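# Two robots set a shelf board onto wall brackets

## Task

Take the shelf board off the cart (the cart may be moved), rest it level across both wall brackets and slide it back until it touches the wall, using one or both robots; then release it and back the robots away. The task fails if any robot tips over or is left leaning.

## Robot and tools

Robots: r1 and r2, two identical Hello Robot Stretch 4 units, each about 1.6 m tall. Each has an omni-wheel base (rim within 0.23 m of its centre), a lift on a mast, one arm that extends forward, a three-joint wrist and a two-finger gripper. Cameras per robot: rN_head_camera, rN_head_left_camera, rN_head_right_camera, rN_wrist_camera (N = 1 or 2).

Frames: each robot reports in its own base frame, with the origin on the floor under the base centre, x forward, y left, z up. hand_pose is a point between the open fingertips in that frame; its printed value may be slightly off. base_odometry is measured from where that base stood when the scene began, counts wheel turns only (slip looks like travel), heading positive to the left in -3.142..3.142. The two robots share no frame, so their relative placement must be judged from images, lidar_m and wrist_depth_mm.

execute_actions: argument actions is a list holding one action or nothing (empty list = just report). The action is an object keyed by "r1" and/or "r2"; each robot gets its own entry, and all motions in it start at once. Per robot:
- base: one relative move from the base's last reported position, exactly one of translate_m (metres, forward +, -2..2), strafe_m (metres, left +, -2..2) or rotate_rad (radians, counter-clockwise +, -3.2..3.2).
- joints: absolute targets by name: lift_m 0..1.2 m; arm_m 0..0.55 m extension; wrist_yaw_rad -1.134..4.276 (0 forward, + left, 3.14 stowed; over 3.4 the arm may block it); wrist_pitch_rad -1.117..4.259 (0 level, 1.57 pointing down); wrist_roll_rad -1.117..4.259 (0 fingers level, + clockwise seen from behind); gripper_m -0.038..0.141 m fingertip gap (negative squeezes the tips together). Out-of-range joint targets are clipped and noted; any other bad value or unknown key rejects the whole call.
- pace: "slow", "default", "fast" or "max" (base up to 0.1/0.3/0.4/0.6 m/s and 1/2/3/4 rad/s; slower with the lift raised, down to 0.3 m/s and 1 rad/s at lift 1.2).
- contact_limits: {"arm_m": value} from 0 (gentlest) to 0.75 (firmest), default 0.5; the arm stops when it pushes that hard.
- end_of_arm: "enable_torque", sent on its own, revives wrist or gripper motors that shut off.
cameras: list of camera names, or "all"; omitted/null means all, [] means none. Example: {"r1": {"base": {"translate_m": 0.3}, "joints": {"gripper_m": 0.05}, "pace": "fast"}}. Unfold a stowed wrist by sending lift_m 0.4 with wrist_yaw_rad 0. One action runs at most 15 s.

wait: seconds 0..10; commands nothing new and returns the same report. zoom_image: camera plus region [x0, y0, x1, y1] in pixels of that camera's latest full image, top-left origin, at most 504x504. finished_scene: scene (integer) ends the current scene for good and tells whether it succeeded; only call it once the board is placed, released and the robots are clear.

Result lines: base_status and joint_status tell how each commanded motion ended: "done" (for the base, wheels turned the full amount even if slipping), "off_target" (stopped short and may still push), "contact_stop_at_<key>" (blocked; that part goes slack), "limit_stop_at_<name>" (built-in stop, e.g. own_body or tilt), "time_out", "torque_fault" (wrist or gripper motor went limp; needs enable_torque). on_its_own covers parts not commanded in this call; "held at" there is the held target, not the actual position. Parts left out of a call may keep pursuing an earlier target. lidar_m: 12 distances in metres, 30-degree sectors counter-clockwise starting straight ahead (4th left, 7th rear, 10th right); "-" is nothing seen or closer than 0.25 m; it sees other robots and table tops but may miss glass and thin legs. wrist_depth_mm: a 7x7 grid of depths, 100..2000 mm, row by row from top left. turned_by_wheels vs turned_by_imu differing by over ~0.1 rad signals a bump or slip. base_tilt (degrees, forward and right positive) has a fixed offset of up to ~1.5. motor_effort gives percent of maximum, with the peak of the last action in brackets; wheel efforts positive turn the base right. A gripper reading or "done" does not prove a grip; a firm squeeze shows as a clear gripper effort change. Closing below an object's width grips it and pulls it toward the wrist a little.

Cautions: robots pressing into each other fails the run, and once bases touch even millimetres more is a hard press; object contact is fine. When both carry the board, their travel can differ by up to ~3 cm per metre, which strains the board and can tip a robot. Turning or driving with over 1 kg held and arm_m above 0.2, especially at fast paces, risks tipping, as do steady pushes with a high gripper or high contact limit. Tilt over 6 degrees makes the lift, arm and wheels go limp. A level gripper holding over ~2 kg, or pressing the gripper into things, faults the wrist. Pitching the gripper up (below -0.2) while rolled can trigger own-body stops. Fingertips pressed on a surface may stick; raise the lift. Avoid drops, slams and hard pushes, and note objects may get nudged occasionally. The robots hold their last command while you think.

Each tool is called after ">>>" by a JSON object that holds its "name" and its "arguments", one argument or row to a line.

## Session

>>> {"name": "execute_actions", "arguments": {
  "actions": []
}}

Scene clock: 0.00 s.
r1.base_odometry: x=+0.000 y=+0.000 heading=+0.000 (m, m, rad; r1's odometry frame)
r1.turned_by_wheels: +0.000 (rad since the last result)
r1.turned_by_imu: +0.000 (rad since the last result)
r1.base_tilt: forward=+0.0 right=-0.2 (deg)
r1.lidar_m: 3.19 5.04 3.61 3.43 1.32 0.93 0.89 0.90 1.20 1.30 1.34 1.79
r1.base_status: not commanded
r1.joint_positions: lift_m=+0.167 arm_m=+0.002 wrist_yaw_rad=+3.155 wrist_pitch_rad=+0.005 wrist_roll_rad=-0.006 gripper_m=+0.057
r1.joint_status: not commanded
r1.motor_effort: lift_m=+19 arm_m=-1 wrist_yaw_rad=-2 wrist_pitch_rad=-6 wrist_roll_rad=+2 gripper_m=-3 wheel_0=-1 wheel_1=-1 wheel_2=+1 (%)
r1.hand_pose: x=-0.1165 y=+0.0834 z=+0.3436 quat_wxyz=(-0.007, -0.003, -0.003, +1.000) (m; r1's base frame)
r1.wrist_depth_mm: - 133 260 991 1008 1008 1042 / - 114 138 1008 1042 1025 1042 / - 120 154 1008 1025 1025 1042 / 133 133 287 1008 1025 1060 1060 / 976 991 991 1008 1025 1025 1042 / 960 960 209 1008 197 1042 1078 / 809 759 866 134 878 917 946
r2.base_odometry: x=+0.000 y=+0.000 heading=+0.000 (m, m, rad; r2's odometry frame)
r2.turned_by_wheels: +0.000 (rad since the last result)
r2.turned_by_imu: +0.000 (rad since the last result)
r2.base_tilt: forward=-0.6 right=+0.2 (deg)
r2.lidar_m: 0.98 1.32 1.38 1.44 1.82 4.19 - 3.56 3.26 1.57 1.04 0.98
r2.base_status: not commanded
r2.joint_positions: lift_m=+0.182 arm_m=+0.000 wrist_yaw_rad=+3.125 wrist_pitch_rad=+0.014 wrist_roll_rad=+0.009 gripper_m=+0.057
r2.joint_status: not commanded
r2.motor_effort: lift_m=+21 arm_m=-1 wrist_yaw_rad=+1 wrist_pitch_rad=-6 wrist_roll_rad=+1 gripper_m=-3 wheel_0=+0 wheel_1=+0 wheel_2=+0 (%)
r2.hand_pose: x=-0.1164 y=+0.0923 z=+0.3562 quat_wxyz=(+0.008, -0.007, +0.004, +1.000) (m; r2's base frame)
r2.wrist_depth_mm: - 136 - - - - - / - 128 - - - - - / - 128 195 - - - - / 116 137 - - - - - / - - - - - - - / 1308 1366 196 1308 201 1160 1098 / 946 878 891 108 904 788 820
pictures: r1_head_camera, r1_head_left_camera, r1_head_right_camera, r1_wrist_camera, r2_head_camera, r2_head_left_camera, r2_head_right_camera, r2_wrist_camera
Images, in order (width x height): r1_head_camera 420x560, r1_head_left_camera 420x672, r1_head_right_camera 420x672, r1_wrist_camera 616x392, r2_head_camera 420x560, r2_head_left_camera 420x672, r2_head_right_camera 420x672, r2_wrist_camera 616x392.

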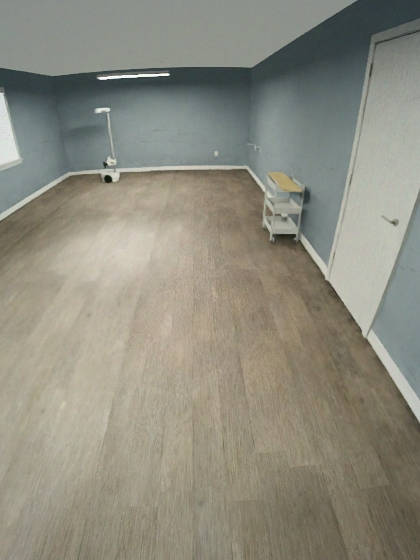

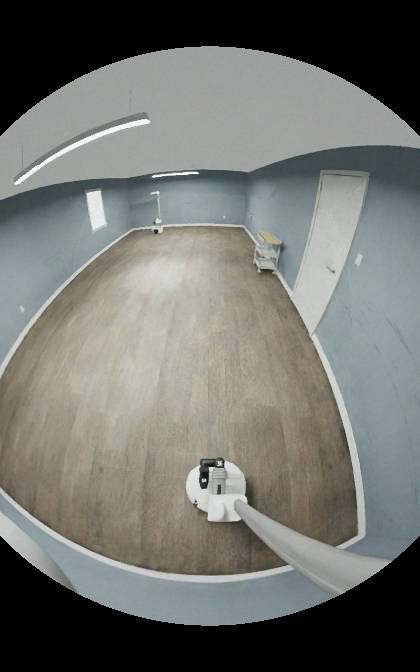

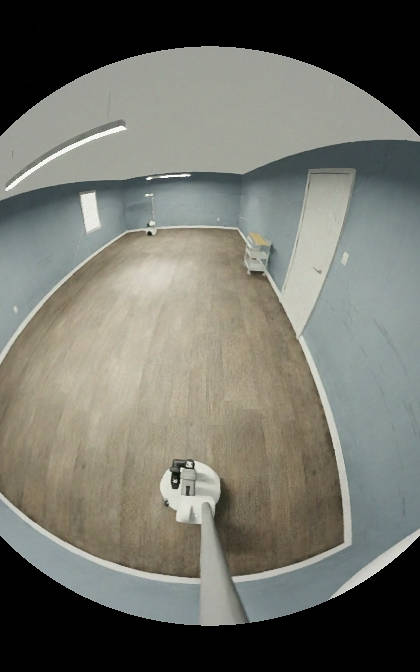

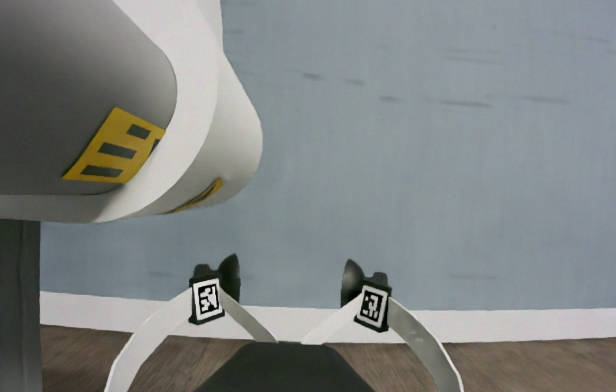

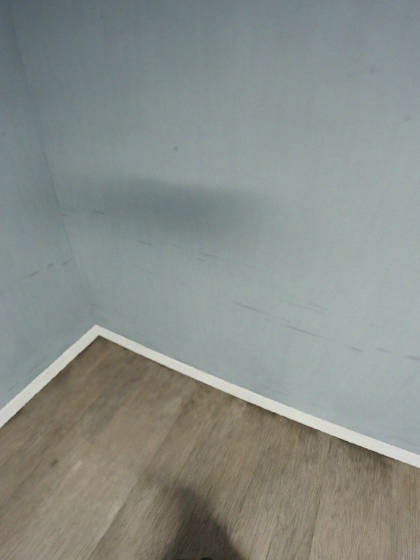

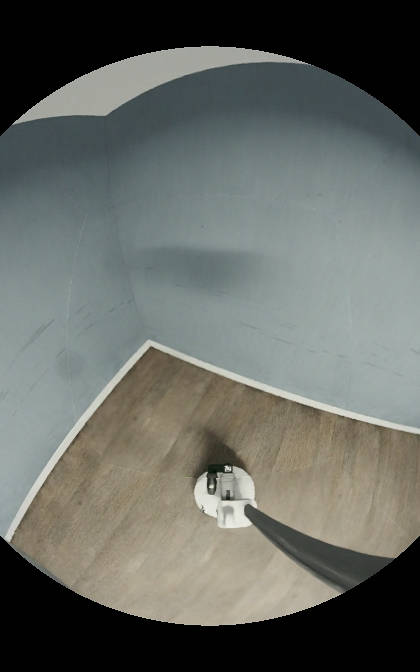

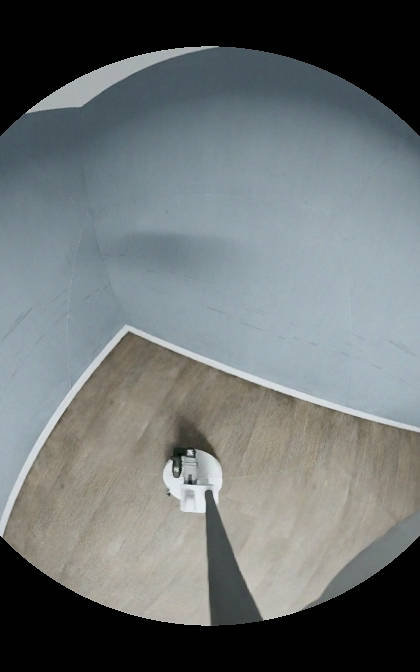

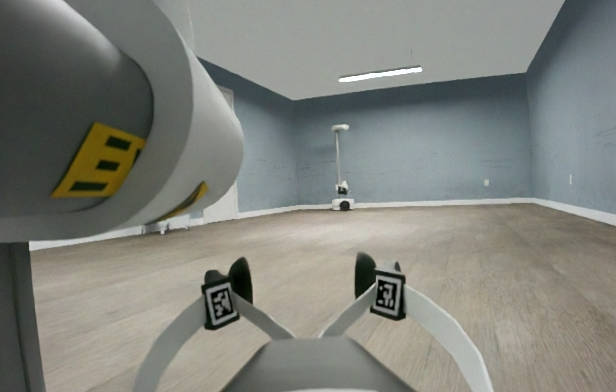

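>>> {"name": "execute_actions", "arguments": {
  "actions": [
    {"r1":{"base":{"translate_m":2},"pace":"max"},"r2":{"base":{"rotate_rad":-2.3},"pace":"fast"}}
  ],
  "cameras": ["r1_head_camera","r2_head_camera"]
}}

>>> {"name": "zoom_image", "arguments": {
  "camera": "r1_head_camera",
  "region": [200,100,420,400]
}}

Scene clock: 5.43 s.
r1.base_odometry: x=+2.000 y=+0.001 heading=+0.000 (m, m, rad; r1's odometry frame)
r1.turned_by_wheels: +0.000 (rad since the last result)
r1.turned_by_imu: -0.004 (rad since the last result)
r1.base_tilt: forward=+0.0 right=-0.2 (deg)
r1.lidar_m: 4.19 5.08 3.68 3.50 3.61 3.04 2.90 1.83 1.24 1.17 1.24 1.38
r1.base_status: done
r1.joint_positions: lift_m=+0.167 arm_m=+0.002 wrist_yaw_rad=+3.155 wrist_pitch_rad=+0.005 wrist_roll_rad=-0.006 gripper_m=+0.057
r1.joint_status: not commanded
r1.motor_effort: lift_m=+19(19) arm_m=-1(1) wrist_yaw_rad=-2(2) wrist_pitch_rad=-5(6) wrist_roll_rad=+1(0) gripper_m=-2(3) wheel_0=+1(9) wheel_1=+1(12) wheel_2=+2(15) (%)
r1.hand_pose: x=-0.1165 y=+0.0835 z=+0.3436 quat_wxyz=(-0.007, -0.003, -0.003, +1.000) (m; r1's base frame)
r1.wrist_depth_mm: - 133 260 - - - - / - 114 138 - - - - / - 120 155 - - - - / 132 133 287 - - - - / 1756 - - - - - - / 1025 1160 209 1281 196 1397 1397 / 788 768 878 135 878 931 960
r2.base_odometry: x=+0.000 y=+0.000 heading=-2.300 (m, m, rad; r2's odometry frame)
r2.turned_by_wheels: -2.300 (rad since the last result)
r2.turned_by_imu: -2.267 (rad since the last result)
r2.base_tilt: forward=-0.7 right=+0.2 (deg)
r2.lidar_m: 3.30 2.11 1.19 0.99 0.95 1.13 1.40 1.40 1.60 2.69 5.05 3.94
r2.base_status: done
r2.joint_positions: lift_m=+0.182 arm_m=+0.000 wrist_yaw_rad=+3.125 wrist_pitch_rad=+0.014 wrist_roll_rad=+0.009 gripper_m=+0.057
r2.joint_status: not commanded
r2.motor_effort: lift_m=+21(21) arm_m=-2(1) wrist_yaw_rad=+1(2) wrist_pitch_rad=-6(8) wrist_roll_rad=+0(0) gripper_m=-3(2) wheel_0=-1(6) wheel_1=-2(9) wheel_2=-2(9) (%)
r2.hand_pose: x=-0.1164 y=+0.0923 z=+0.3562 quat_wxyz=(+0.009, -0.007, +0.004, +1.000) (m; r2's base frame)
r2.wrist_depth_mm: - 136 1430 1661 1618 1160 917 / - 128 1499 1576 1618 1182 946 / - 128 196 1576 1618 1205 960 / 116 137 1464 1576 1756 1205 960 / 1281 1366 1499 1618 1576 1255 960 / 1255 1336 196 1308 202 1060 946 / 946 878 878 108 904 778 820
pictures: r1_head_camera, r2_head_camera
Images, in order (width x height): r1_head_camera 420x560, r2_head_camera 420x560.

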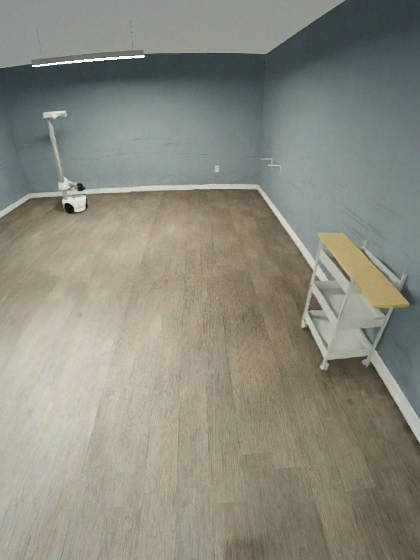

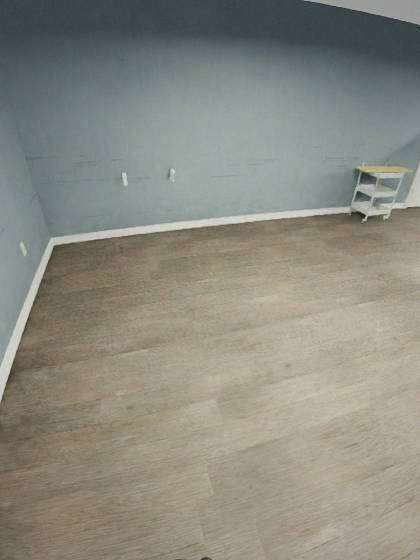

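Region (200, 100, 420, 400) of r1_head_camera's 420x560 image, scaled by 1.680, with more detail than that image has; it fills the left 370 columns of this view, and the rest is white.

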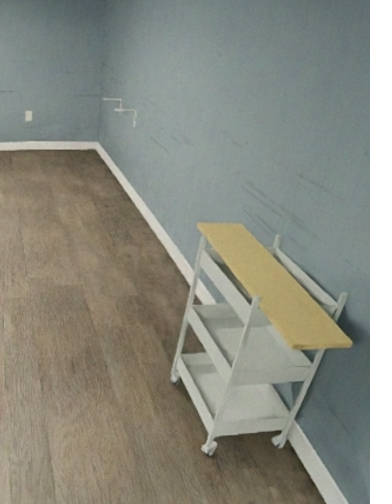

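>>> {"name": "execute_actions", "arguments": {
  "actions": [
    {"r1":{"base":{"translate_m":0.9},"pace":"max"},"r2":{"base":{"rotate_rad":0.25},"pace":"fast"}}
  ],
  "cameras": []
}}

>>> {"name": "execute_actions", "arguments": {
  "actions": [
    {"r1":{"base":{"rotate_rad":-1.5},"joints":{"lift_m":0.65,"wrist_yaw_rad":1.0,"wrist_roll_rad":1.57}},"r2":{"base":{"translate_m":2},"pace":"max"}}
  ],
  "cameras": []
}}

>>> {"name": "execute_actions", "arguments": {
  "actions": [
    {"r2":{"base":{"strafe_m":-1.8},"joints":{"lift_m":0.65,"wrist_yaw_rad":-1.0,"wrist_roll_rad":1.57},"pace":"max"}}
  ],
  "cameras": ["r1_head_camera","r2_head_camera","r1_wrist_camera","r2_wrist_camera"]
}}

Scene clock: 9.83 s.
r1.base_odometry: x=+2.900 y=+0.001 heading=+0.001 (m, m, rad; r1's odometry frame)
r1.turned_by_wheels: +0.001 (rad since the last result)
r1.turned_by_imu: -0.002 (rad since the last result)
r1.base_tilt: forward=-0.1 right=-0.1 (deg)
r1.lidar_m: 3.62 4.27 3.70 3.54 3.63 3.99 3.86 1.74 1.23 0.82 0.82 1.04
r1.base_status: done
r1.joint_positions: lift_m=+0.167 arm_m=+0.002 wrist_yaw_rad=+3.155 wrist_pitch_rad=+0.005 wrist_roll_rad=-0.006 gripper_m=+0.057
r1.joint_status: not commanded
r1.motor_effort: lift_m=+19(19) arm_m=-1(1) wrist_yaw_rad=-2(2) wrist_pitch_rad=-6(5) wrist_roll_rad=+1(1) gripper_m=-4(4) wheel_0=+2(10) wheel_1=+3(12) wheel_2=+3(17) (%)
r1.hand_pose: x=-0.1165 y=+0.0835 z=+0.3436 quat_wxyz=(-0.007, -0.003, -0.003, +1.000) (m; r1's base frame)
r1.wrist_depth_mm: - 133 260 - - - - / - 114 138 - - - - / - 120 154 - - - - / 133 133 289 - - - - / 1756 - - - - - - / 1025 1138 209 1255 196 1366 1366 / 809 778 866 135 866 904 960
r2.base_odometry: x=+0.000 y=+0.000 heading=-2.050 (m, m, rad; r2's odometry frame)
r2.turned_by_wheels: +0.250 (rad since the last result)
r2.turned_by_imu: +0.246 (rad since the last result)
r2.base_tilt: forward=-0.7 right=+0.1 (deg)
r2.lidar_m: 3.16 1.49 1.03 0.98 1.03 1.35 1.39 1.45 1.91 4.75 4.26 3.49
r2.base_status: done
r2.joint_positions: lift_m=+0.182 arm_m=+0.000 wrist_yaw_rad=+3.125 wrist_pitch_rad=+0.014 wrist_roll_rad=+0.009 gripper_m=+0.057
r2.joint_status: not commanded
r2.motor_effort: lift_m=+21(21) arm_m=-1(1) wrist_yaw_rad=+2(2) wrist_pitch_rad=-7(9) wrist_roll_rad=-1(1) gripper_m=-2(3) wheel_0=+0(7) wheel_1=+2(7) wheel_2=+2(8) (%)
r2.hand_pose: x=-0.1164 y=+0.0923 z=+0.3562 quat_wxyz=(+0.009, -0.007, +0.004, +1.000) (m; r2's base frame)
r2.wrist_depth_mm: - 136 1499 1464 1618 1537 1138 / - 128 1464 1499 1499 1537 1138 / - 128 196 1464 1576 1537 1205 / 116 137 1464 1499 1576 1537 1205 / 1397 1430 1499 1499 1499 1618 1205 / 1281 1336 196 1281 202 1205 1078 / 960 866 904 109 891 788 820
pictures: none
No camera images: the call's "cameras" was empty. Leave "cameras" out to get every camera's image.

Scene clock: 14.73 s.
r1.base_odometry: x=+2.900 y=+0.001 heading=-1.498 (m, m, rad; r1's odometry frame)
r1.turned_by_wheels: -1.499 (rad since the last result)
r1.turned_by_imu: -1.512 (rad since the last result)
r1.base_tilt: forward=+0.0 right=-0.2 (deg)
r1.lidar_m: 0.83 0.83 1.12 3.66 4.88 3.68 3.61 3.71 3.90 3.79 1.58 1.23
r1.base_status: done
r1.joint_positions: lift_m=+0.650 arm_m=+0.002 wrist_yaw_rad=+1.000 wrist_pitch_rad=+0.005 wrist_roll_rad=+1.570 gripper_m=+0.057
r1.joint_status: all done
r1.motor_effort: lift_m=+22(24) arm_m=-1(1) wrist_yaw_rad=-2(8) wrist_pitch_rad=-6(7) wrist_roll_rad=+2(7) gripper_m=-1(5) wheel_0=+4(10) wheel_1=+4(11) wheel_2=+3(12) (%)
r1.hand_pose: x=+0.4026 y=+0.1955 z=+0.8264 quat_wxyz=(+0.622, +0.619, +0.341, +0.338) (m; r1's base frame)
r1.wrist_depth_mm: 976 976 991 946 946 831 917 / 1138 1138 1138 1098 621 778 866 / 1366 1397 1366 1308 1118 891 917 / 1808 1808 1756 1576 1537 991 960 / - - - - - 1537 1098 / - - 195 - 197 1537 1098 / - - - 135 - 1397 1060
r2.base_odometry: x=-0.922 y=-1.775 heading=-2.050 (m, m, rad; r2's odometry frame)
r2.turned_by_wheels: +0.000 (rad since the last result)
r2.turned_by_imu: -0.004 (rad since the last result)
r2.base_tilt: forward=-0.7 right=+0.1 (deg)
r2.lidar_m: 1.16 1.36 1.14 1.08 1.12 1.49 3.42 3.49 4.61 3.64 2.02 1.20
r2.base_status: done
r2.joint_positions: lift_m=+0.182 arm_m=+0.000 wrist_yaw_rad=+3.125 wrist_pitch_rad=+0.014 wrist_roll_rad=+0.009 gripper_m=+0.057
r2.joint_status: not commanded
r2.motor_effort: lift_m=+21(21) arm_m=-1(1) wrist_yaw_rad=+1(1) wrist_pitch_rad=-8(7) wrist_roll_rad=+0(1) gripper_m=-2(3) wheel_0=+0(5) wheel_1=+0(7) wheel_2=+0(14) (%)
r2.hand_pose: x=-0.1164 y=+0.0923 z=+0.3562 quat_wxyz=(+0.009, -0.007, +0.004, +1.000) (m; r2's base frame)
r2.wrist_depth_mm: - 136 - - - 1661 1229 / - 128 - - - 1661 1255 / - 128 196 - - 1708 1255 / 116 137 - - - 1808 1281 / - - - - - 1708 1281 / 1281 1366 197 1308 202 1182 1098 / 946 878 891 109 917 788 831
pictures: none
No camera images: the call's "cameras" was empty. Leave "cameras" out to get every camera's image.

Scene clock: 19.13 s.
r1.base_odometry: x=+2.900 y=+0.001 heading=-1.498 (m, m, rad; r1's odometry frame)
r1.turned_by_wheels: +0.000 (rad since the last result)
r1.turned_by_imu: +0.000 (rad since the last result)
r1.base_tilt: forward=-0.1 right=-0.2 (deg)
r1.lidar_m: 0.81 0.84 1.10 1.77 4.91 3.67 3.61 3.73 3.90 3.78 1.56 1.23
r1.base_status: not commanded
r1.joint_positions: lift_m=+0.650 arm_m=+0.002 wrist_yaw_rad=+1.000 wrist_pitch_rad=+0.005 wrist_roll_rad=+1.570 gripper_m=+0.057
r1.joint_status: not commanded
r1.motor_effort: lift_m=+23(22) arm_m=-1(1) wrist_yaw_rad=-2(2) wrist_pitch_rad=-6(6) wrist_roll_rad=+2(3) gripper_m=-2(3) wheel_0=+4(4) wheel_1=+4(4) wheel_2=+3(3) (%)
r1.hand_pose: x=+0.4026 y=+0.1955 z=+0.8264 quat_wxyz=(+0.622, +0.619, +0.341, +0.338) (m; r1's base frame)
r1.wrist_depth_mm: 976 1008 991 960 931 831 904 / 1138 1160 1138 1098 615 778 866 / 1430 1366 1397 1308 1098 878 904 / 1756 1808 1708 1576 1537 991 960 / - - - - - 1576 1118 / - - 195 - 197 1464 1098 / - - - 135 - 1366 1060
r2.base_odometry: x=-2.519 y=-0.945 heading=-2.050 (m, m, rad; r2's odometry frame)
r2.turned_by_wheels: +0.000 (rad since the last result)
r2.turned_by_imu: -0.005 (rad since the last result)
r2.base_tilt: forward=-0.6 right=+0.2 (deg)
r2.lidar_m: 1.42 1.47 1.92 2.88 2.96 3.49 3.32 3.39 4.47 1.86 1.58 1.45
r2.base_status: done
r2.joint_positions: lift_m=+0.650 arm_m=+0.000 wrist_yaw_rad=-1.000 wrist_pitch_rad=+0.014 wrist_roll_rad=+1.570 gripper_m=+0.057
r2.joint_status: all done
r2.motor_effort: lift_m=+23(27) arm_m=-1(1) wrist_yaw_rad=+1(5) wrist_pitch_rad=-7(6) wrist_roll_rad=+0(4) gripper_m=-3(4) wheel_0=+0(14) wheel_1=+1(13) wheel_2=+0(1) (%)
r2.hand_pose: x=+0.2528 y=-0.2900 z=+0.8239 quat_wxyz=(+0.618, +0.623, -0.334, -0.344) (m; r2's base frame)
r2.wrist_depth_mm: - - - - - 1499 1060 / - - - - - 1499 1118 / - - - - - 1576 1118 / - - - - - 1618 1138 / - - - - 1808 1464 1138 / 1708 1708 197 1708 196 1499 1138 / 1499 1499 1499 109 1499 1397 1118
pictures: r1_head_camera, r1_wrist_camera, r2_head_camera, r2_wrist_camera
camera_calibration (this result's frames):
r1_wrist_camera: T_world_to_cam=[[0.021163, -0.049363, -0.998557, 0.817206], [-0.837527, 0.544567, -0.0446705, 0.328128], [0.545986, 0.837264, -0.0298182, -0.134015], [0, 0, 0, 1]] pos_world=[0.330692, -0.0261419, 0.826688]
r2_wrist_camera: T_world_to_cam=[[0.00858305, 0.066653, -0.997739, 0.835836], [0.833745, 0.550399, 0.0439411, -0.0384362], [0.552083, -0.832237, -0.0508475, -0.110213], [0, 0, 0, 1]] pos_world=[0.0857188, -0.126279, 0.830031]
Images, in order (width x height): r1_head_camera 420x560, r1_wrist_camera 616x392, r2_head_camera 420x560, r2_wrist_camera 616x392.

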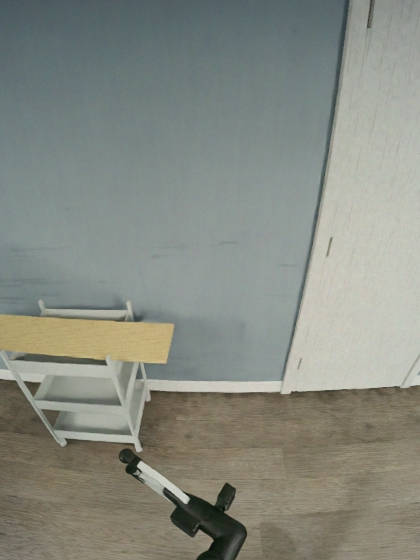

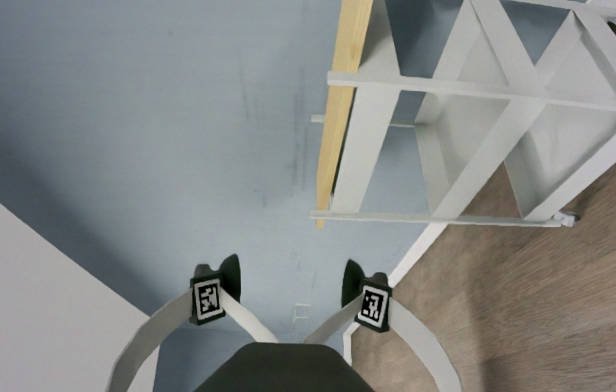

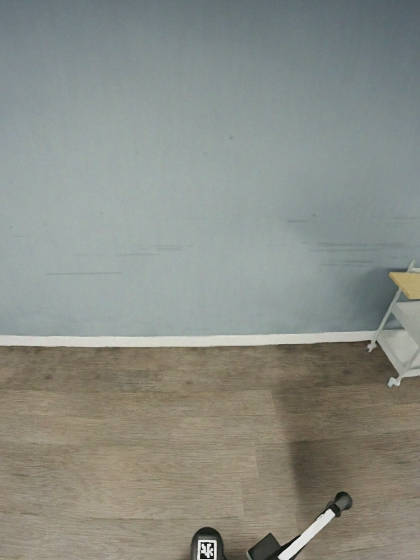

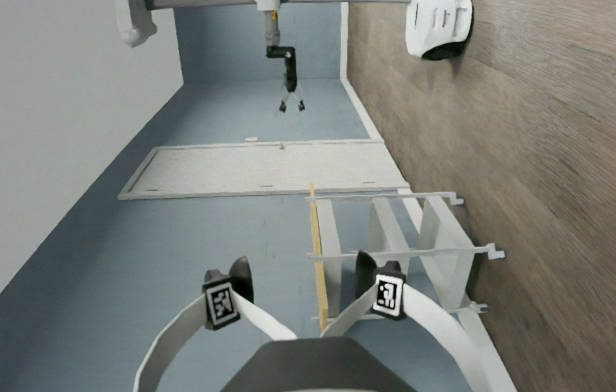

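>>> {"name": "execute_actions", "arguments": {
  "actions": [
    {"r1":{"base":{"strafe_m":-0.14},"joints":{"lift_m":0.58,"gripper_m":0.1}},"r2":{"base":{"strafe_m":-0.5},"joints":{"lift_m":0.58,"arm_m":0.15,"gripper_m":0.1}}}
  ],
  "cameras": []
}}

>>> {"name": "execute_actions", "arguments": {
  "actions": [
    {"r1":{"base":{"translate_m":0.42},"joints":{"arm_m":0.05}},"r2":{"base":{"translate_m":0.72}}}
  ],
  "cameras": ["r1_head_camera","r2_head_camera","r1_wrist_camera","r2_wrist_camera"]
}}

Scene clock: 22.93 s.
r1.base_odometry: x=+2.761 y=-0.009 heading=-1.498 (m, m, rad; r1's odometry frame)
r1.turned_by_wheels: +0.000 (rad since the last result)
r1.turned_by_imu: +0.000 (rad since the last result)
r1.base_tilt: forward=+0.0 right=-0.2 (deg)
r1.lidar_m: 1.19 0.85 1.10 1.38 4.91 3.68 3.60 3.73 3.76 3.64 1.64 1.19
r1.base_status: done
r1.joint_positions: lift_m=+0.580 arm_m=+0.002 wrist_yaw_rad=+1.000 wrist_pitch_rad=+0.005 wrist_roll_rad=+1.570 gripper_m=+0.100
r1.joint_status: all done
r1.motor_effort: lift_m=+17(17) arm_m=-1(1) wrist_yaw_rad=-2(1) wrist_pitch_rad=-6(6) wrist_roll_rad=+2(1) gripper_m=-2(1) wheel_0=+2(12) wheel_1=-2(11) wheel_2=+0(2) (%)
r1.hand_pose: x=+0.4026 y=+0.1955 z=+0.7569 quat_wxyz=(+0.622, +0.619, +0.340, +0.337) (m; r1's base frame)
r1.wrist_depth_mm: 991 976 976 917 946 946 931 / 1118 1138 1138 1060 1060 1042 878 / 1397 1366 1366 768 1138 976 778 / 1756 1808 1756 1576 1182 1098 931 / - - - - - 1308 1008 / - - - - 199 1366 976 / - - - 136 - 1255 960
r2.base_odometry: x=-2.963 y=-0.714 heading=-2.050 (m, m, rad; r2's odometry frame)
r2.turned_by_wheels: +0.000 (rad since the last result)
r2.turned_by_imu: -0.002 (rad since the last result)
r2.base_tilt: forward=-0.7 right=+0.1 (deg)
r2.lidar_m: 1.43 1.50 1.96 3.38 3.48 3.46 3.28 3.37 4.43 1.48 1.51 1.18
r2.base_status: done
r2.joint_positions: lift_m=+0.580 arm_m=+0.149 wrist_yaw_rad=-1.000 wrist_pitch_rad=+0.014 wrist_roll_rad=+1.570 gripper_m=+0.100
r2.joint_status: all done
r2.motor_effort: lift_m=+16(21) arm_m=+5(4) wrist_yaw_rad=+1(2) wrist_pitch_rad=-8(7) wrist_roll_rad=+0(0) gripper_m=+0(6) wheel_0=-1(7) wheel_1=+2(7) wheel_2=+0(1) (%)
r2.hand_pose: x=+0.4025 y=-0.2900 z=+0.7545 quat_wxyz=(+0.618, +0.623, -0.334, -0.344) (m; r2's base frame)
r2.wrist_depth_mm: - - - - - 1255 1008 / - - - - - 1397 1008 / - - - - - 1430 1025 / - - - - - 1464 1042 / 1921 1863 1983 1921 1281 1281 1042 / 1576 1537 198 1078 991 1138 1008 / 1397 1366 1397 109 1205 991 1025
pictures: none
No camera images: the call's "cameras" was empty. Leave "cameras" out to get every camera's image.

Scene clock: 26.80 s.
r1.base_odometry: x=+2.791 y=-0.427 heading=-1.498 (m, m, rad; r1's odometry frame)
r1.turned_by_wheels: +0.000 (rad since the last result)
r1.turned_by_imu: +0.000 (rad since the last result)
r1.base_tilt: forward=+0.0 right=-0.2 (deg)
r1.lidar_m: 0.75 0.46 0.55 1.45 5.29 4.12 4.09 4.18 3.75 2.76 1.06 0.79
r1.base_status: done
r1.joint_positions: lift_m=+0.580 arm_m=+0.049 wrist_yaw_rad=+1.000 wrist_pitch_rad=+0.005 wrist_roll_rad=+1.570 gripper_m=+0.100
r1.joint_status: all done
r1.motor_effort: lift_m=+18(18) arm_m=+5(6) wrist_yaw_rad=-2(2) wrist_pitch_rad=-7(6) wrist_roll_rad=+2(2) gripper_m=-1(1) wheel_0=+3(9) wheel_1=+4(11) wheel_2=-1(9) (%)
r1.hand_pose: x=+0.4494 y=+0.1955 z=+0.7568 quat_wxyz=(+0.622, +0.619, +0.340, +0.338) (m; r1's base frame)
r1.wrist_depth_mm: 462 459 462 462 459 449 452 / 535 535 530 539 539 525 517 / 654 654 647 647 647 634 621 / 809 809 820 741 768 741 750 / 1138 1098 1025 585 1008 707 831 / 1921 1464 1366 530 200 661 820 / - - - 136 - 508 788
r2.base_odometry: x=-3.295 y=-1.353 heading=-2.050 (m, m, rad; r2's odometry frame)
r2.turned_by_wheels: +0.000 (rad since the last result)
r2.turned_by_imu: -0.002 (rad since the last result)
r2.base_tilt: forward=-0.6 right=+0.2 (deg)
r2.lidar_m: 0.72 0.73 1.01 2.01 3.48 4.24 4.11 4.09 5.42 1.42 0.60 0.62
r2.base_status: done
r2.joint_positions: lift_m=+0.580 arm_m=+0.149 wrist_yaw_rad=-1.000 wrist_pitch_rad=+0.014 wrist_roll_rad=+1.570 gripper_m=+0.100
r2.joint_status: not commanded
r2.motor_effort: lift_m=+16(16) arm_m=+4(4) wrist_yaw_rad=+1(0) wrist_pitch_rad=-7(7) wrist_roll_rad=+0(0) gripper_m=-1(1) wheel_0=-1(6) wheel_1=-1(4) wheel_2=+0(8) (%)
r2.hand_pose: x=+0.4025 y=-0.2900 z=+0.7544 quat_wxyz=(+0.618, +0.623, -0.334, -0.344) (m; r2's base frame)
r2.wrist_depth_mm: - - - 750 640 904 820 / - - - 574 1661 715 831 / 1430 1397 1366 615 1205 798 842 / 1042 1025 1042 654 960 798 842 / 820 820 820 759 759 768 759 / 668 676 196 676 627 661 661 / 580 580 603 109 591 559 574
pictures: r1_head_camera, r1_wrist_camera, r2_head_camera, r2_wrist_camera
camera_calibration (this result's frames):
r1_wrist_camera: T_world_to_cam=[[0.0211778, -0.0493326, -0.998558, 0.746716], [-0.837481, 0.544637, -0.0446688, 0.364198], [0.546056, 0.837219, -0.0297809, -0.161682], [0, 0, 0, 1]] pos_world=[0.377483, -0.0261549, 0.757093]
r2_wrist_camera: T_world_to_cam=[[0.00870438, 0.0667369, -0.997733, 0.765226], [0.833676, 0.550491, 0.0440946, -0.160203], [0.552185, -0.83217, -0.0508452, -0.196367], [0, 0, 0, 1]] pos_world=[0.235328, -0.126289, 0.76057]
Images, in order (width x height): r1_head_camera 420x560, r1_wrist_camera 616x392, r2_head_camera 420x560, r2_wrist_camera 616x392.

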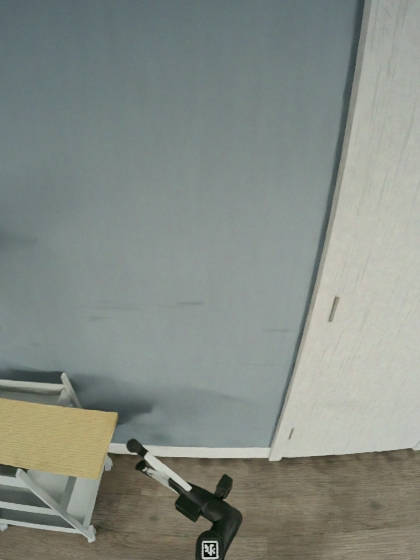

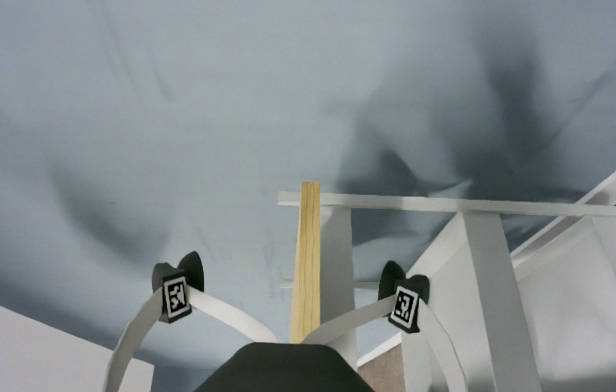

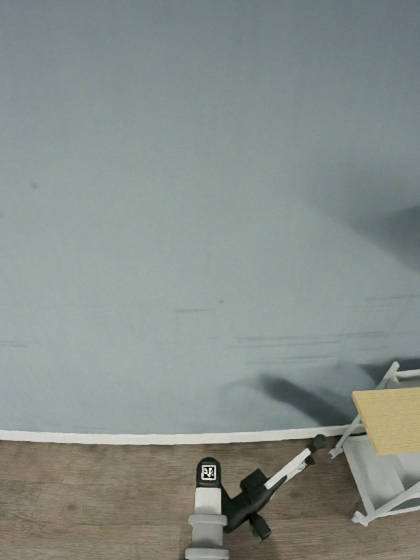

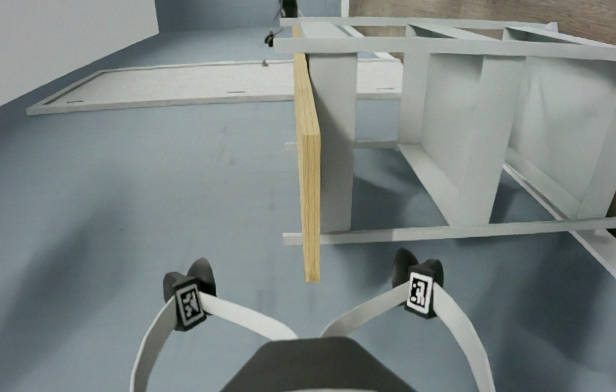

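>>> {"name": "execute_actions", "arguments": {
  "actions": [
    {"r1":{"base":{"rotate_rad":-0.02},"joints":{"arm_m":0.08,"lift_m":0.575}},"r2":{"base":{"rotate_rad":0.03},"joints":{"arm_m":0.2}}}
  ],
  "cameras": []
}}

>>> {"name": "execute_actions", "arguments": {
  "actions": [
    {"r1":{"base":{"strafe_m":0.14}},"r2":{"base":{"strafe_m":-0.22}}}
  ],
  "cameras": ["r1_head_camera","r2_head_camera","r1_wrist_camera","r2_wrist_camera"]
}}

Scene clock: 28.73 s.
r1.base_odometry: x=+2.791 y=-0.427 heading=-1.517 (m, m, rad; r1's odometry frame)
r1.turned_by_wheels: -0.019 (rad since the last result)
r1.turned_by_imu: -0.019 (rad since the last result)
r1.base_tilt: forward=-0.1 right=-0.2 (deg)
r1.lidar_m: 0.76 0.47 0.54 1.44 5.28 4.11 4.10 4.12 3.80 2.95 1.09 0.79
r1.base_status: done
r1.joint_positions: lift_m=+0.575 arm_m=+0.079 wrist_yaw_rad=+1.000 wrist_pitch_rad=+0.005 wrist_roll_rad=+1.570 gripper_m=+0.100
r1.joint_status: all done
r1.motor_effort: lift_m=+17(14) arm_m=+5(6) wrist_yaw_rad=-2(1) wrist_pitch_rad=-6(7) wrist_roll_rad=+1(2) gripper_m=+0(0) wheel_0=+2(6) wheel_1=+4(9) wheel_2=+2(9) (%)
r1.hand_pose: x=+0.4794 y=+0.1955 z=+0.7519 quat_wxyz=(+0.622, +0.619, +0.340, +0.337) (m; r1's base frame)
r1.wrist_depth_mm: 424 418 421 424 421 413 413 / 484 484 492 492 484 484 473 / 585 585 585 585 580 574 569 / 741 741 741 699 723 723 723 / 1008 976 917 585 891 621 788 / 1576 1255 1229 535 199 691 809 / - - - 136 - 517 788
r2.base_odometry: x=-3.295 y=-1.353 heading=-2.020 (m, m, rad; r2's odometry frame)
r2.turned_by_wheels: +0.030 (rad since the last result)
r2.turned_by_imu: +0.030 (rad since the last result)
r2.base_tilt: forward=-0.6 right=+0.2 (deg)
r2.lidar_m: 0.72 0.75 1.00 2.52 3.51 4.17 4.13 4.12 5.53 1.41 0.60 0.64
r2.base_status: done
r2.joint_positions: lift_m=+0.580 arm_m=+0.199 wrist_yaw_rad=-1.000 wrist_pitch_rad=+0.014 wrist_roll_rad=+1.570 gripper_m=+0.100
r2.joint_status: all done
r2.motor_effort: lift_m=+16(16) arm_m=+5(6) wrist_yaw_rad=+0(1) wrist_pitch_rad=-8(6) wrist_roll_rad=+0(0) gripper_m=-1(0) wheel_0=+0(3) wheel_1=+0(4) wheel_2=+1(3) (%)
r2.hand_pose: x=+0.4524 y=-0.2900 z=+0.7544 quat_wxyz=(+0.618, +0.623, -0.334, -0.344) (m; r2's base frame)
r2.wrist_depth_mm: - - - 535 - 654 809 / 1661 1808 1618 574 1397 723 831 / 1205 1160 1138 627 1025 778 842 / 891 878 866 798 820 809 809 / 715 707 707 715 699 699 691 / 591 591 198 597 554 580 574 / 512 500 525 108 517 492 512
pictures: none
No camera images: the call's "cameras" was empty. Leave "cameras" out to get every camera's image.

Scene clock: 30.77 s.
r1.base_odometry: x=+2.931 y=-0.420 heading=-1.517 (m, m, rad; r1's odometry frame)
r1.turned_by_wheels: +0.000 (rad since the last result)
r1.turned_by_imu: +0.000 (rad since the last result)
r1.base_tilt: forward=+0.0 right=-0.2 (deg)
r1.lidar_m: 0.75 0.41 0.50 1.07 5.13 4.13 4.11 4.13 3.95 2.96 1.06 0.79
r1.base_status: done
r1.joint_positions: lift_m=+0.575 arm_m=+0.079 wrist_yaw_rad=+1.000 wrist_pitch_rad=+0.005 wrist_roll_rad=+1.570 gripper_m=+0.100
r1.joint_status: not commanded
r1.motor_effort: lift_m=+17(17) arm_m=+5(5) wrist_yaw_rad=-3(1) wrist_pitch_rad=-6(6) wrist_roll_rad=+2(2) gripper_m=-1(3) wheel_0=-2(12) wheel_1=+1(12) wheel_2=+0(2) (%)
r1.hand_pose: x=+0.4794 y=+0.1955 z=+0.7519 quat_wxyz=(+0.622, +0.619, +0.341, +0.338) (m; r1's base frame)
r1.wrist_depth_mm: 427 421 424 427 421 413 415 / 484 492 488 488 488 480 477 / 591 597 591 564 585 580 574 / 741 732 741 480 715 549 654 / 1008 976 891 430 904 647 455 / 1576 1255 1229 197 200 647 418 / - - - 136 778 574 387
r2.base_odometry: x=-3.493 y=-1.258 heading=-2.020 (m, m, rad; r2's odometry frame)
r2.turned_by_wheels: +0.000 (rad since the last result)
r2.turned_by_imu: -0.001 (rad since the last result)
r2.base_tilt: forward=-0.6 right=+0.2 (deg)
r2.lidar_m: 0.71 0.75 1.01 2.65 3.77 4.22 4.12 4.12 5.31 1.06 0.51 0.47
r2.base_status: done
r2.joint_positions: lift_m=+0.580 arm_m=+0.199 wrist_yaw_rad=-1.000 wrist_pitch_rad=+0.014 wrist_roll_rad=+1.570 gripper_m=+0.100
r2.joint_status: not commanded
r2.motor_effort: lift_m=+16(16) arm_m=+5(5) wrist_yaw_rad=+1(1) wrist_pitch_rad=-8(6) wrist_roll_rad=+0(0) gripper_m=-2(1) wheel_0=-1(6) wheel_1=+0(7) wheel_2=+1(1) (%)
r2.hand_pose: x=+0.4524 y=-0.2900 z=+0.7544 quat_wxyz=(+0.618, +0.623, -0.334, -0.344) (m; r2's base frame)
r2.wrist_depth_mm: - - - 436 329 574 462 / 1863 1661 1576 359 750 668 496 / 1205 1182 1182 370 831 691 504 / 904 891 878 272 798 654 439 / 723 715 715 315 469 661 469 / 597 597 198 220 480 554 559 / 525 517 530 109 521 500 512
pictures: r1_head_camera, r1_wrist_camera, r2_head_camera, r2_wrist_camera
camera_calibration (this result's frames):
r1_wrist_camera: T_world_to_cam=[[0.0211906, -0.04932, -0.998558, 0.741137], [-0.837569, 0.544502, -0.0446678, 0.389099], [0.54592, 0.837308, -0.0297706, -0.17817], [0, 0, 0, 1]] pos_world=[0.407459, -0.0261294, 0.752144]
r2_wrist_camera: T_world_to_cam=[[0.00870772, 0.0667366, -0.997733, 0.764789], [0.833701, 0.550453, 0.044095, -0.201879], [0.552148, -0.832195, -0.0508452, -0.223951], [0, 0, 0, 1]] pos_world=[0.285301, -0.126285, 0.76057]
Images, in order (width x height): r1_head_camera 420x560, r1_wrist_camera 616x392, r2_head_camera 420x560, r2_wrist_camera 616x392.

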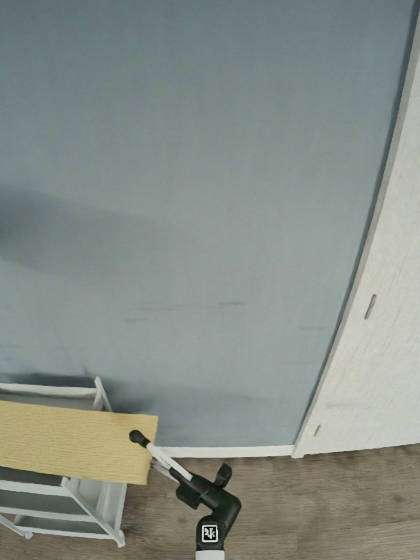

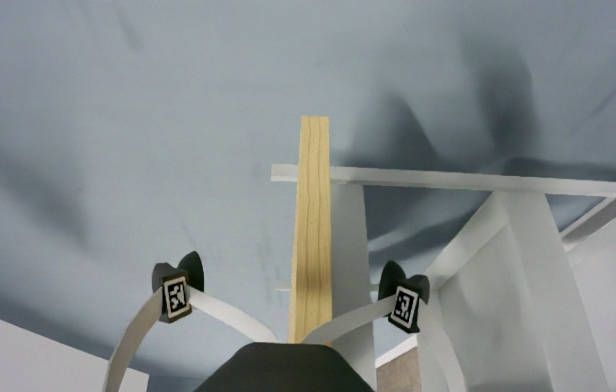

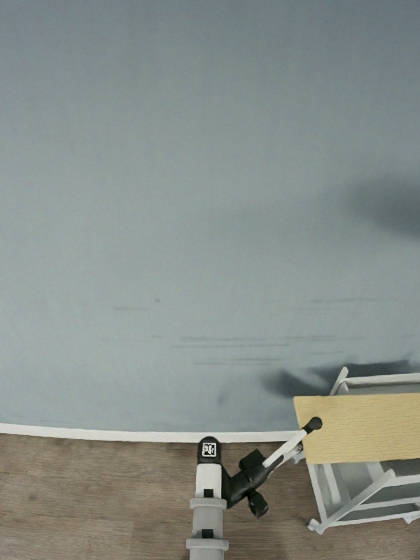

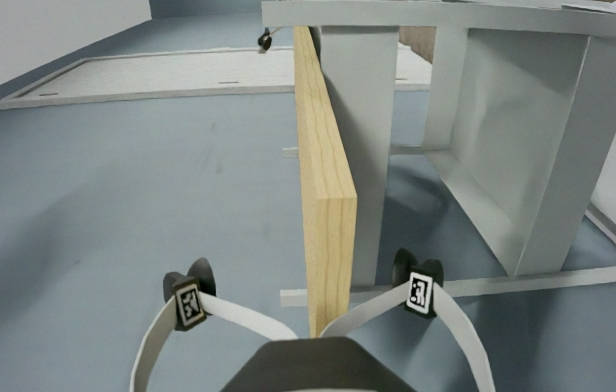

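>>> {"name": "execute_actions", "arguments": {
  "actions": [
    {"r1":{"joints":{"lift_m":0.564,"gripper_m":-0.02,"arm_m":0.07}},"r2":{"joints":{"lift_m":0.567,"gripper_m":-0.02}}}
  ],
  "cameras": []
}}

>>> {"name": "execute_actions", "arguments": {
  "actions": [
    {"r1":{"joints":{"lift_m":0.744},"pace":"slow"},"r2":{"joints":{"lift_m":0.747},"pace":"slow"}}
  ],
  "cameras": ["r1_head_camera","r2_head_camera","r1_wrist_camera","r2_wrist_camera"]
}}

Scene clock: 33.17 s.
r1.base_odometry: x=+2.931 y=-0.420 heading=-1.516 (m, m, rad; r1's odometry frame)
r1.turned_by_wheels: +0.001 (rad since the last result)
r1.turned_by_imu: +0.001 (rad since the last result)
r1.base_tilt: forward=+0.0 right=-0.3 (deg)
r1.lidar_m: 0.76 0.40 0.49 1.06 5.12 4.11 4.11 4.12 3.94 2.94 1.09 0.80
r1.base_status: not commanded
r1.joint_positions: lift_m=+0.564 arm_m=+0.071 wrist_yaw_rad=+1.014 wrist_pitch_rad=+0.006 wrist_roll_rad=+1.570 gripper_m=-0.019
r1.joint_status: all done
r1.on_its_own: wrist_yaw_rad is at rest, and its effort (-41) is outside its rest range (-13 to +13)
r1.motor_effort: lift_m=+17(17) arm_m=-5(5) wrist_yaw_rad=-41(41) wrist_pitch_rad=-8(9) wrist_roll_rad=+1(2) gripper_m=-27(30) wheel_0=+3(3) wheel_1=+2(1) wheel_2=+3(3) (%)
r1.hand_pose: x=+0.4686 y=+0.1986 z=+0.7406 quat_wxyz=(+0.620, +0.617, +0.345, +0.341) (m; r1's base frame)
r1.wrist_depth_mm: 442 436 442 439 436 430 430 / 508 508 517 512 508 504 496 / 621 621 615 477 585 580 597 / 798 788 788 445 778 559 603 / 1078 1060 1078 211 904 640 445 / 1863 1499 180 183 180 627 399 / - - - 150 - 535 377
r2.base_odometry: x=-3.493 y=-1.258 heading=-2.021 (m, m, rad; r2's odometry frame)
r2.turned_by_wheels: -0.001 (rad since the last result)
r2.turned_by_imu: -0.002 (rad since the last result)
r2.base_tilt: forward=-0.7 right=+0.2 (deg)
r2.lidar_m: 0.72 0.77 1.05 2.64 3.75 4.19 4.07 4.13 5.33 1.05 0.51 0.49
r2.base_status: not commanded
r2.joint_positions: lift_m=+0.567 arm_m=+0.199 wrist_yaw_rad=-1.003 wrist_pitch_rad=+0.017 wrist_roll_rad=+1.570 gripper_m=-0.019
r2.joint_status: all done
r2.motor_effort: lift_m=+18(18) arm_m=+4(5) wrist_yaw_rad=+9(10) wrist_pitch_rad=-15(15) wrist_roll_rad=-1(0) gripper_m=-23(20) wheel_0=-10(10) wheel_1=-3(2) wheel_2=-4(4) (%)
r2.hand_pose: x=+0.4517 y=-0.2902 z=+0.7405 quat_wxyz=(+0.617, +0.623, -0.334, -0.345) (m; r2's base frame)
r2.wrist_depth_mm: - - - 317 319 525 445 / 1863 1756 1661 347 1499 647 477 / 1229 1205 1182 373 842 661 394 / 904 917 917 394 866 627 418 / 715 723 732 208 732 603 466 / 603 609 181 203 183 559 574 / 530 496 525 109 530 508 521
pictures: none
No camera images: the call's "cameras" was empty. Leave "cameras" out to get every camera's image.

Scene clock: 35.40 s.
r1.base_odometry: x=+2.931 y=-0.420 heading=-1.516 (m, m, rad; r1's odometry frame)
r1.turned_by_wheels: +0.000 (rad since the last result)
r1.turned_by_imu: +0.000 (rad since the last result)
r1.base_tilt: forward=-0.1 right=-0.2 (deg)
r1.lidar_m: 0.76 0.41 0.49 1.06 5.15 4.11 4.10 4.12 3.93 2.93 1.07 0.78
r1.base_status: not commanded
r1.joint_positions: lift_m=+0.743 arm_m=+0.071 wrist_yaw_rad=+1.014 wrist_pitch_rad=+0.014 wrist_roll_rad=+1.571 gripper_m=-0.019
r1.joint_status: all done
r1.on_its_own: wrist_yaw_rad is at rest, and its effort (-42) is outside its rest range (-13 to +13); wrist_pitch_rad is at rest, and its effort (-30) is outside its rest range (-23 to +23)
r1.motor_effort: lift_m=+26(25) arm_m=-5(5) wrist_yaw_rad=-42(44) wrist_pitch_rad=-30(32) wrist_roll_rad=-4(4) gripper_m=-26(28) wheel_0=+4(4) wheel_1=+1(1) wheel_2=+3(3) (%)
r1.hand_pose: x=+0.4685 y=+0.1987 z=+0.9177 quat_wxyz=(+0.620, +0.616, +0.348, +0.339) (m; r1's base frame)
r1.wrist_depth_mm: 439 436 442 439 439 430 439 / 504 504 512 508 512 504 500 / 615 621 615 591 597 591 585 / 778 778 768 707 741 500 683 / 1078 1098 1060 917 759 442 668 / 1756 1537 180 183 182 404 668 / - - - 159 741 366 661
r2.base_odometry: x=-3.493 y=-1.258 heading=-2.021 (m, m, rad; r2's odometry frame)
r2.turned_by_wheels: +0.000 (rad since the last result)
r2.turned_by_imu: +0.000 (rad since the last result)
r2.base_tilt: forward=-0.6 right=+0.2 (deg)
r2.lidar_m: 0.71 0.75 1.02 2.61 3.73 4.19 4.11 4.10 5.29 1.06 0.51 0.46
r2.base_status: not commanded
r2.joint_positions: lift_m=+0.746 arm_m=+0.199 wrist_yaw_rad=-1.004 wrist_pitch_rad=+0.023 wrist_roll_rad=+1.569 gripper_m=-0.019
r2.joint_status: all done
r2.on_its_own: wrist_pitch_rad is at rest, and its effort (-32) is outside its rest range (-23 to +23)
r2.motor_effort: lift_m=+29(31) arm_m=+4(4) wrist_yaw_rad=+13(14) wrist_pitch_rad=-32(34) wrist_roll_rad=+4(5) gripper_m=-24(24) wheel_0=-11(11) wheel_1=-3(3) wheel_2=-3(4) (%)
r2.hand_pose: x=+0.4513 y=-0.2903 z=+0.9179 quat_wxyz=(+0.617, +0.623, -0.333, -0.348) (m; r2's base frame)
r2.wrist_depth_mm: - - - - 715 322 322 / 1808 1756 1661 1661 759 473 647 / 1229 1205 1160 1118 798 397 683 / 904 904 904 831 778 427 699 / 732 723 732 207 707 469 691 / 597 603 183 204 183 484 574 / 525 512 525 108 539 508 525
pictures: r1_head_camera, r1_wrist_camera, r2_head_camera, r2_wrist_camera
camera_calibration (this result's frames):
r1_wrist_camera: T_world_to_cam=[[0.0158249, -0.055286, -0.998345, 0.910596], [-0.845371, 0.532455, -0.0428862, 0.390055], [0.533945, 0.844651, -0.0383112, -0.157949], [0, 0, 0, 1]] pos_world=[0.399668, -0.0239321, 0.919766]
r2_wrist_camera: T_world_to_cam=[[0.00335987, 0.0731126, -0.997318, 0.931834], [0.836303, 0.546587, 0.0428873, -0.209135], [0.548257, -0.834205, -0.0593078, -0.206318], [0, 0, 0, 1]] pos_world=[0.284884, -0.12593, 0.926068]
Images, in order (width x height): r1_head_camera 420x560, r1_wrist_camera 616x392, r2_head_camera 420x560, r2_wrist_camera 616x392.

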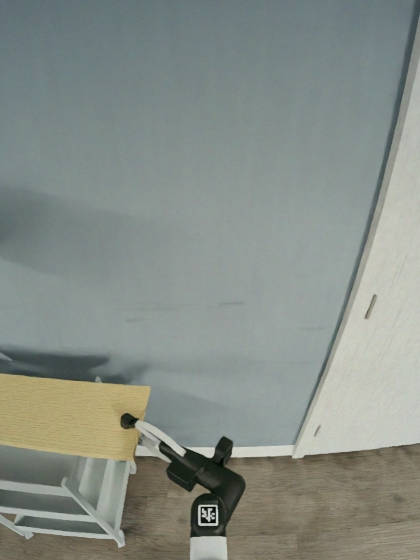

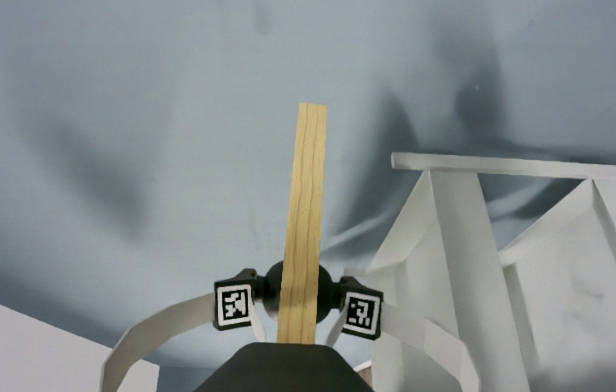

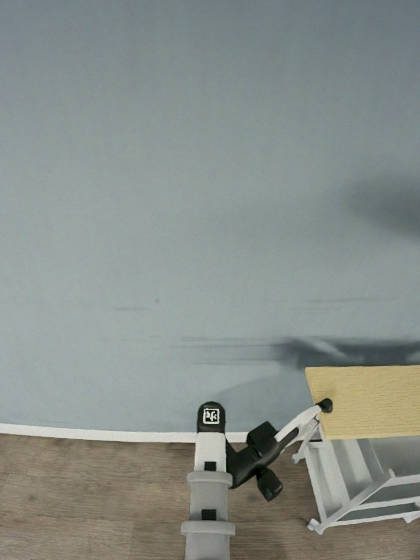

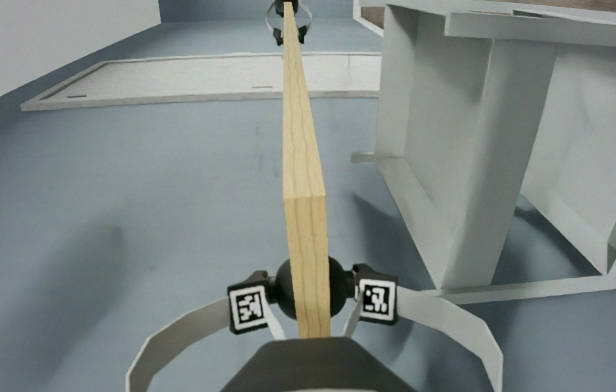

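>>> {"name": "execute_actions", "arguments": {
  "actions": [
    {"r1":{"base":{"translate_m":-0.1},"joints":{"wrist_yaw_rad":1.04}},"r2":{"base":{"translate_m":-0.07}}}
  ],
  "cameras": []
}}

>>> {"name": "execute_actions", "arguments": {
  "actions": [
    {"r1":{"base":{"strafe_m":0.6}},"r2":{"base":{"strafe_m":0.6}}}
  ],
  "cameras": ["r1_head_camera","r2_head_camera"]
}}

Scene clock: 37.53 s.
r1.base_odometry: x=+2.926 y=-0.320 heading=-1.516 (m, m, rad; r1's odometry frame)
r1.turned_by_wheels: +0.000 (rad since the last result)
r1.turned_by_imu: +0.001 (rad since the last result)
r1.base_tilt: forward=-0.1 right=-0.3 (deg)
r1.lidar_m: 0.85 0.40 0.52 1.08 5.13 4.02 3.98 4.04 3.91 3.34 1.20 0.90
r1.base_status: done
r1.joint_positions: lift_m=+0.743 arm_m=+0.071 wrist_yaw_rad=+1.047 wrist_pitch_rad=+0.014 wrist_roll_rad=+1.571 gripper_m=-0.019
r1.joint_status: all done
r1.on_its_own: wrist_yaw_rad is at rest, and its effort (-21) is outside its rest range (-13 to +13); wrist_pitch_rad is at rest, and its effort (-31) is outside its rest range (-23 to +23)
r1.motor_effort: lift_m=+26(26) arm_m=-5(5) wrist_yaw_rad=-21(37) wrist_pitch_rad=-31(32) wrist_roll_rad=-4(4) gripper_m=-24(27) wheel_0=+1(3) wheel_1=-3(7) wheel_2=+6(14) (%)
r1.hand_pose: x=+0.4619 y=+0.2060 z=+0.9176 quat_wxyz=(+0.615, +0.610, +0.358, +0.349) (m; r1's base frame)
r1.wrist_depth_mm: 554 559 564 564 559 554 559 / 647 647 661 661 634 609 615 / 788 798 809 768 750 732 661 / 1025 1025 1025 931 788 484 683 / 1464 1397 1397 208 854 436 676 / - - 180 183 182 394 640 / - - - 158 768 768 741
r2.base_odometry: x=-3.463 y=-1.194 heading=-2.022 (m, m, rad; r2's odometry frame)
r2.turned_by_wheels: -0.001 (rad since the last result)
r2.turned_by_imu: -0.001 (rad since the last result)
r2.base_tilt: forward=-0.8 right=+0.2 (deg)
r2.lidar_m: 0.78 0.83 1.14 2.79 3.77 4.12 4.04 4.06 5.33 1.04 0.51 0.45
r2.base_status: done
r2.joint_positions: lift_m=+0.746 arm_m=+0.199 wrist_yaw_rad=-1.004 wrist_pitch_rad=+0.023 wrist_roll_rad=+1.569 gripper_m=-0.019
r2.joint_status: not commanded
r2.on_its_own: wrist_pitch_rad is at rest, and its effort (-32) is outside its rest range (-23 to +23)
r2.motor_effort: lift_m=+29(29) arm_m=+4(4) wrist_yaw_rad=+13(14) wrist_pitch_rad=-32(32) wrist_roll_rad=+4(4) gripper_m=-21(23) wheel_0=-5(10) wheel_1=+0(6) wheel_2=-6(7) (%)
r2.hand_pose: x=+0.4513 y=-0.2903 z=+0.9179 quat_wxyz=(+0.617, +0.623, -0.333, -0.348) (m; r2's base frame)
r2.wrist_depth_mm: - - - - - 1537 1118 / - - - 1756 768 410 647 / 1397 1397 1397 1308 809 394 683 / 1060 1025 1042 946 820 433 707 / 820 820 831 208 723 484 691 / 691 699 182 204 183 521 683 / 597 580 591 109 609 591 603
pictures: none
No camera images: the call's "cameras" was empty. Leave "cameras" out to get every camera's image.

Scene clock: 40.87 s.
r1.base_odometry: x=+3.525 y=-0.287 heading=-1.516 (m, m, rad; r1's odometry frame)
r1.turned_by_wheels: +0.000 (rad since the last result)
r1.turned_by_imu: +0.005 (rad since the last result)
r1.base_tilt: forward=-0.1 right=-0.2 (deg)
r1.lidar_m: 0.43 0.40 0.54 1.08 4.50 4.01 3.98 4.02 4.53 3.30 1.24 0.46
r1.base_status: done
r1.joint_positions: lift_m=+0.744 arm_m=+0.071 wrist_yaw_rad=+1.041 wrist_pitch_rad=+0.015 wrist_roll_rad=+1.571 gripper_m=-0.019
r1.joint_status: not commanded
r1.on_its_own: wrist_pitch_rad is at rest, and its effort (-33) is outside its rest range (-23 to +23)
r1.motor_effort: lift_m=+25(26) arm_m=-5(5) wrist_yaw_rad=-6(21) wrist_pitch_rad=-33(33) wrist_roll_rad=-3(3) gripper_m=-23(25) wheel_0=+0(8) wheel_1=+1(14) wheel_2=+1(3) (%)
r1.hand_pose: x=+0.4630 y=+0.2048 z=+0.9175 quat_wxyz=(+0.616, +0.611, +0.356, +0.347) (m; r1's base frame)
r1.wrist_depth_mm: 569 559 564 569 564 377 343 / 647 668 668 640 661 634 324 / 809 809 809 778 809 809 290 / 1025 1042 1060 946 1025 1025 267 / 1430 1464 1430 207 1430 1397 1229 / - - 181 184 182 1618 1138 / - - - 133 - 1366 1160
r2.base_odometry: x=-2.923 y=-1.456 heading=-2.023 (m, m, rad; r2's odometry frame)
r2.turned_by_wheels: -0.001 (rad since the last result)
r2.turned_by_imu: -0.003 (rad since the last result)
r2.base_tilt: forward=-0.7 right=+0.2 (deg)
r2.lidar_m: 0.77 0.80 1.08 2.77 3.13 4.15 4.06 4.10 5.41 1.02 0.52 0.45
r2.base_status: done
r2.joint_positions: lift_m=+0.746 arm_m=+0.199 wrist_yaw_rad=-1.003 wrist_pitch_rad=+0.023 wrist_roll_rad=+1.569 gripper_m=-0.019
r2.joint_status: not commanded
r2.on_its_own: wrist_pitch_rad is at rest, and its effort (-34) is outside its rest range (-23 to +23)
r2.motor_effort: lift_m=+28(29) arm_m=+4(4) wrist_yaw_rad=+11(14) wrist_pitch_rad=-34(30) wrist_roll_rad=+5(4) gripper_m=-20(21) wheel_0=-2(13) wheel_1=-2(6) wheel_2=-4(4) (%)
r2.hand_pose: x=+0.4516 y=-0.2902 z=+0.9180 quat_wxyz=(+0.617, +0.623, -0.333, -0.347) (m; r2's base frame)
r2.wrist_depth_mm: - - - - 1281 1060 931 / - - 1863 1756 1308 1160 1060 / 1336 1308 1308 1205 1160 1160 1118 / 991 991 1025 917 991 991 1008 / 788 820 809 208 809 798 809 / 654 676 183 203 183 668 654 / 574 564 580 109 597 574 574
pictures: r1_head_camera, r2_head_camera
Images, in order (width x height): r1_head_camera 420x560, r2_head_camera 420x560.

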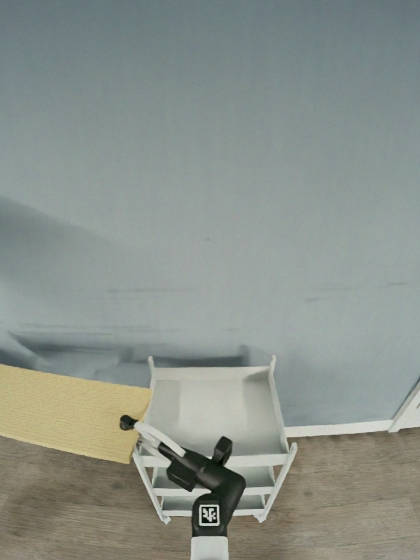

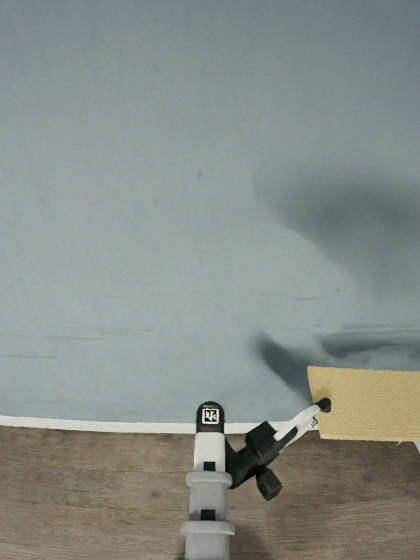

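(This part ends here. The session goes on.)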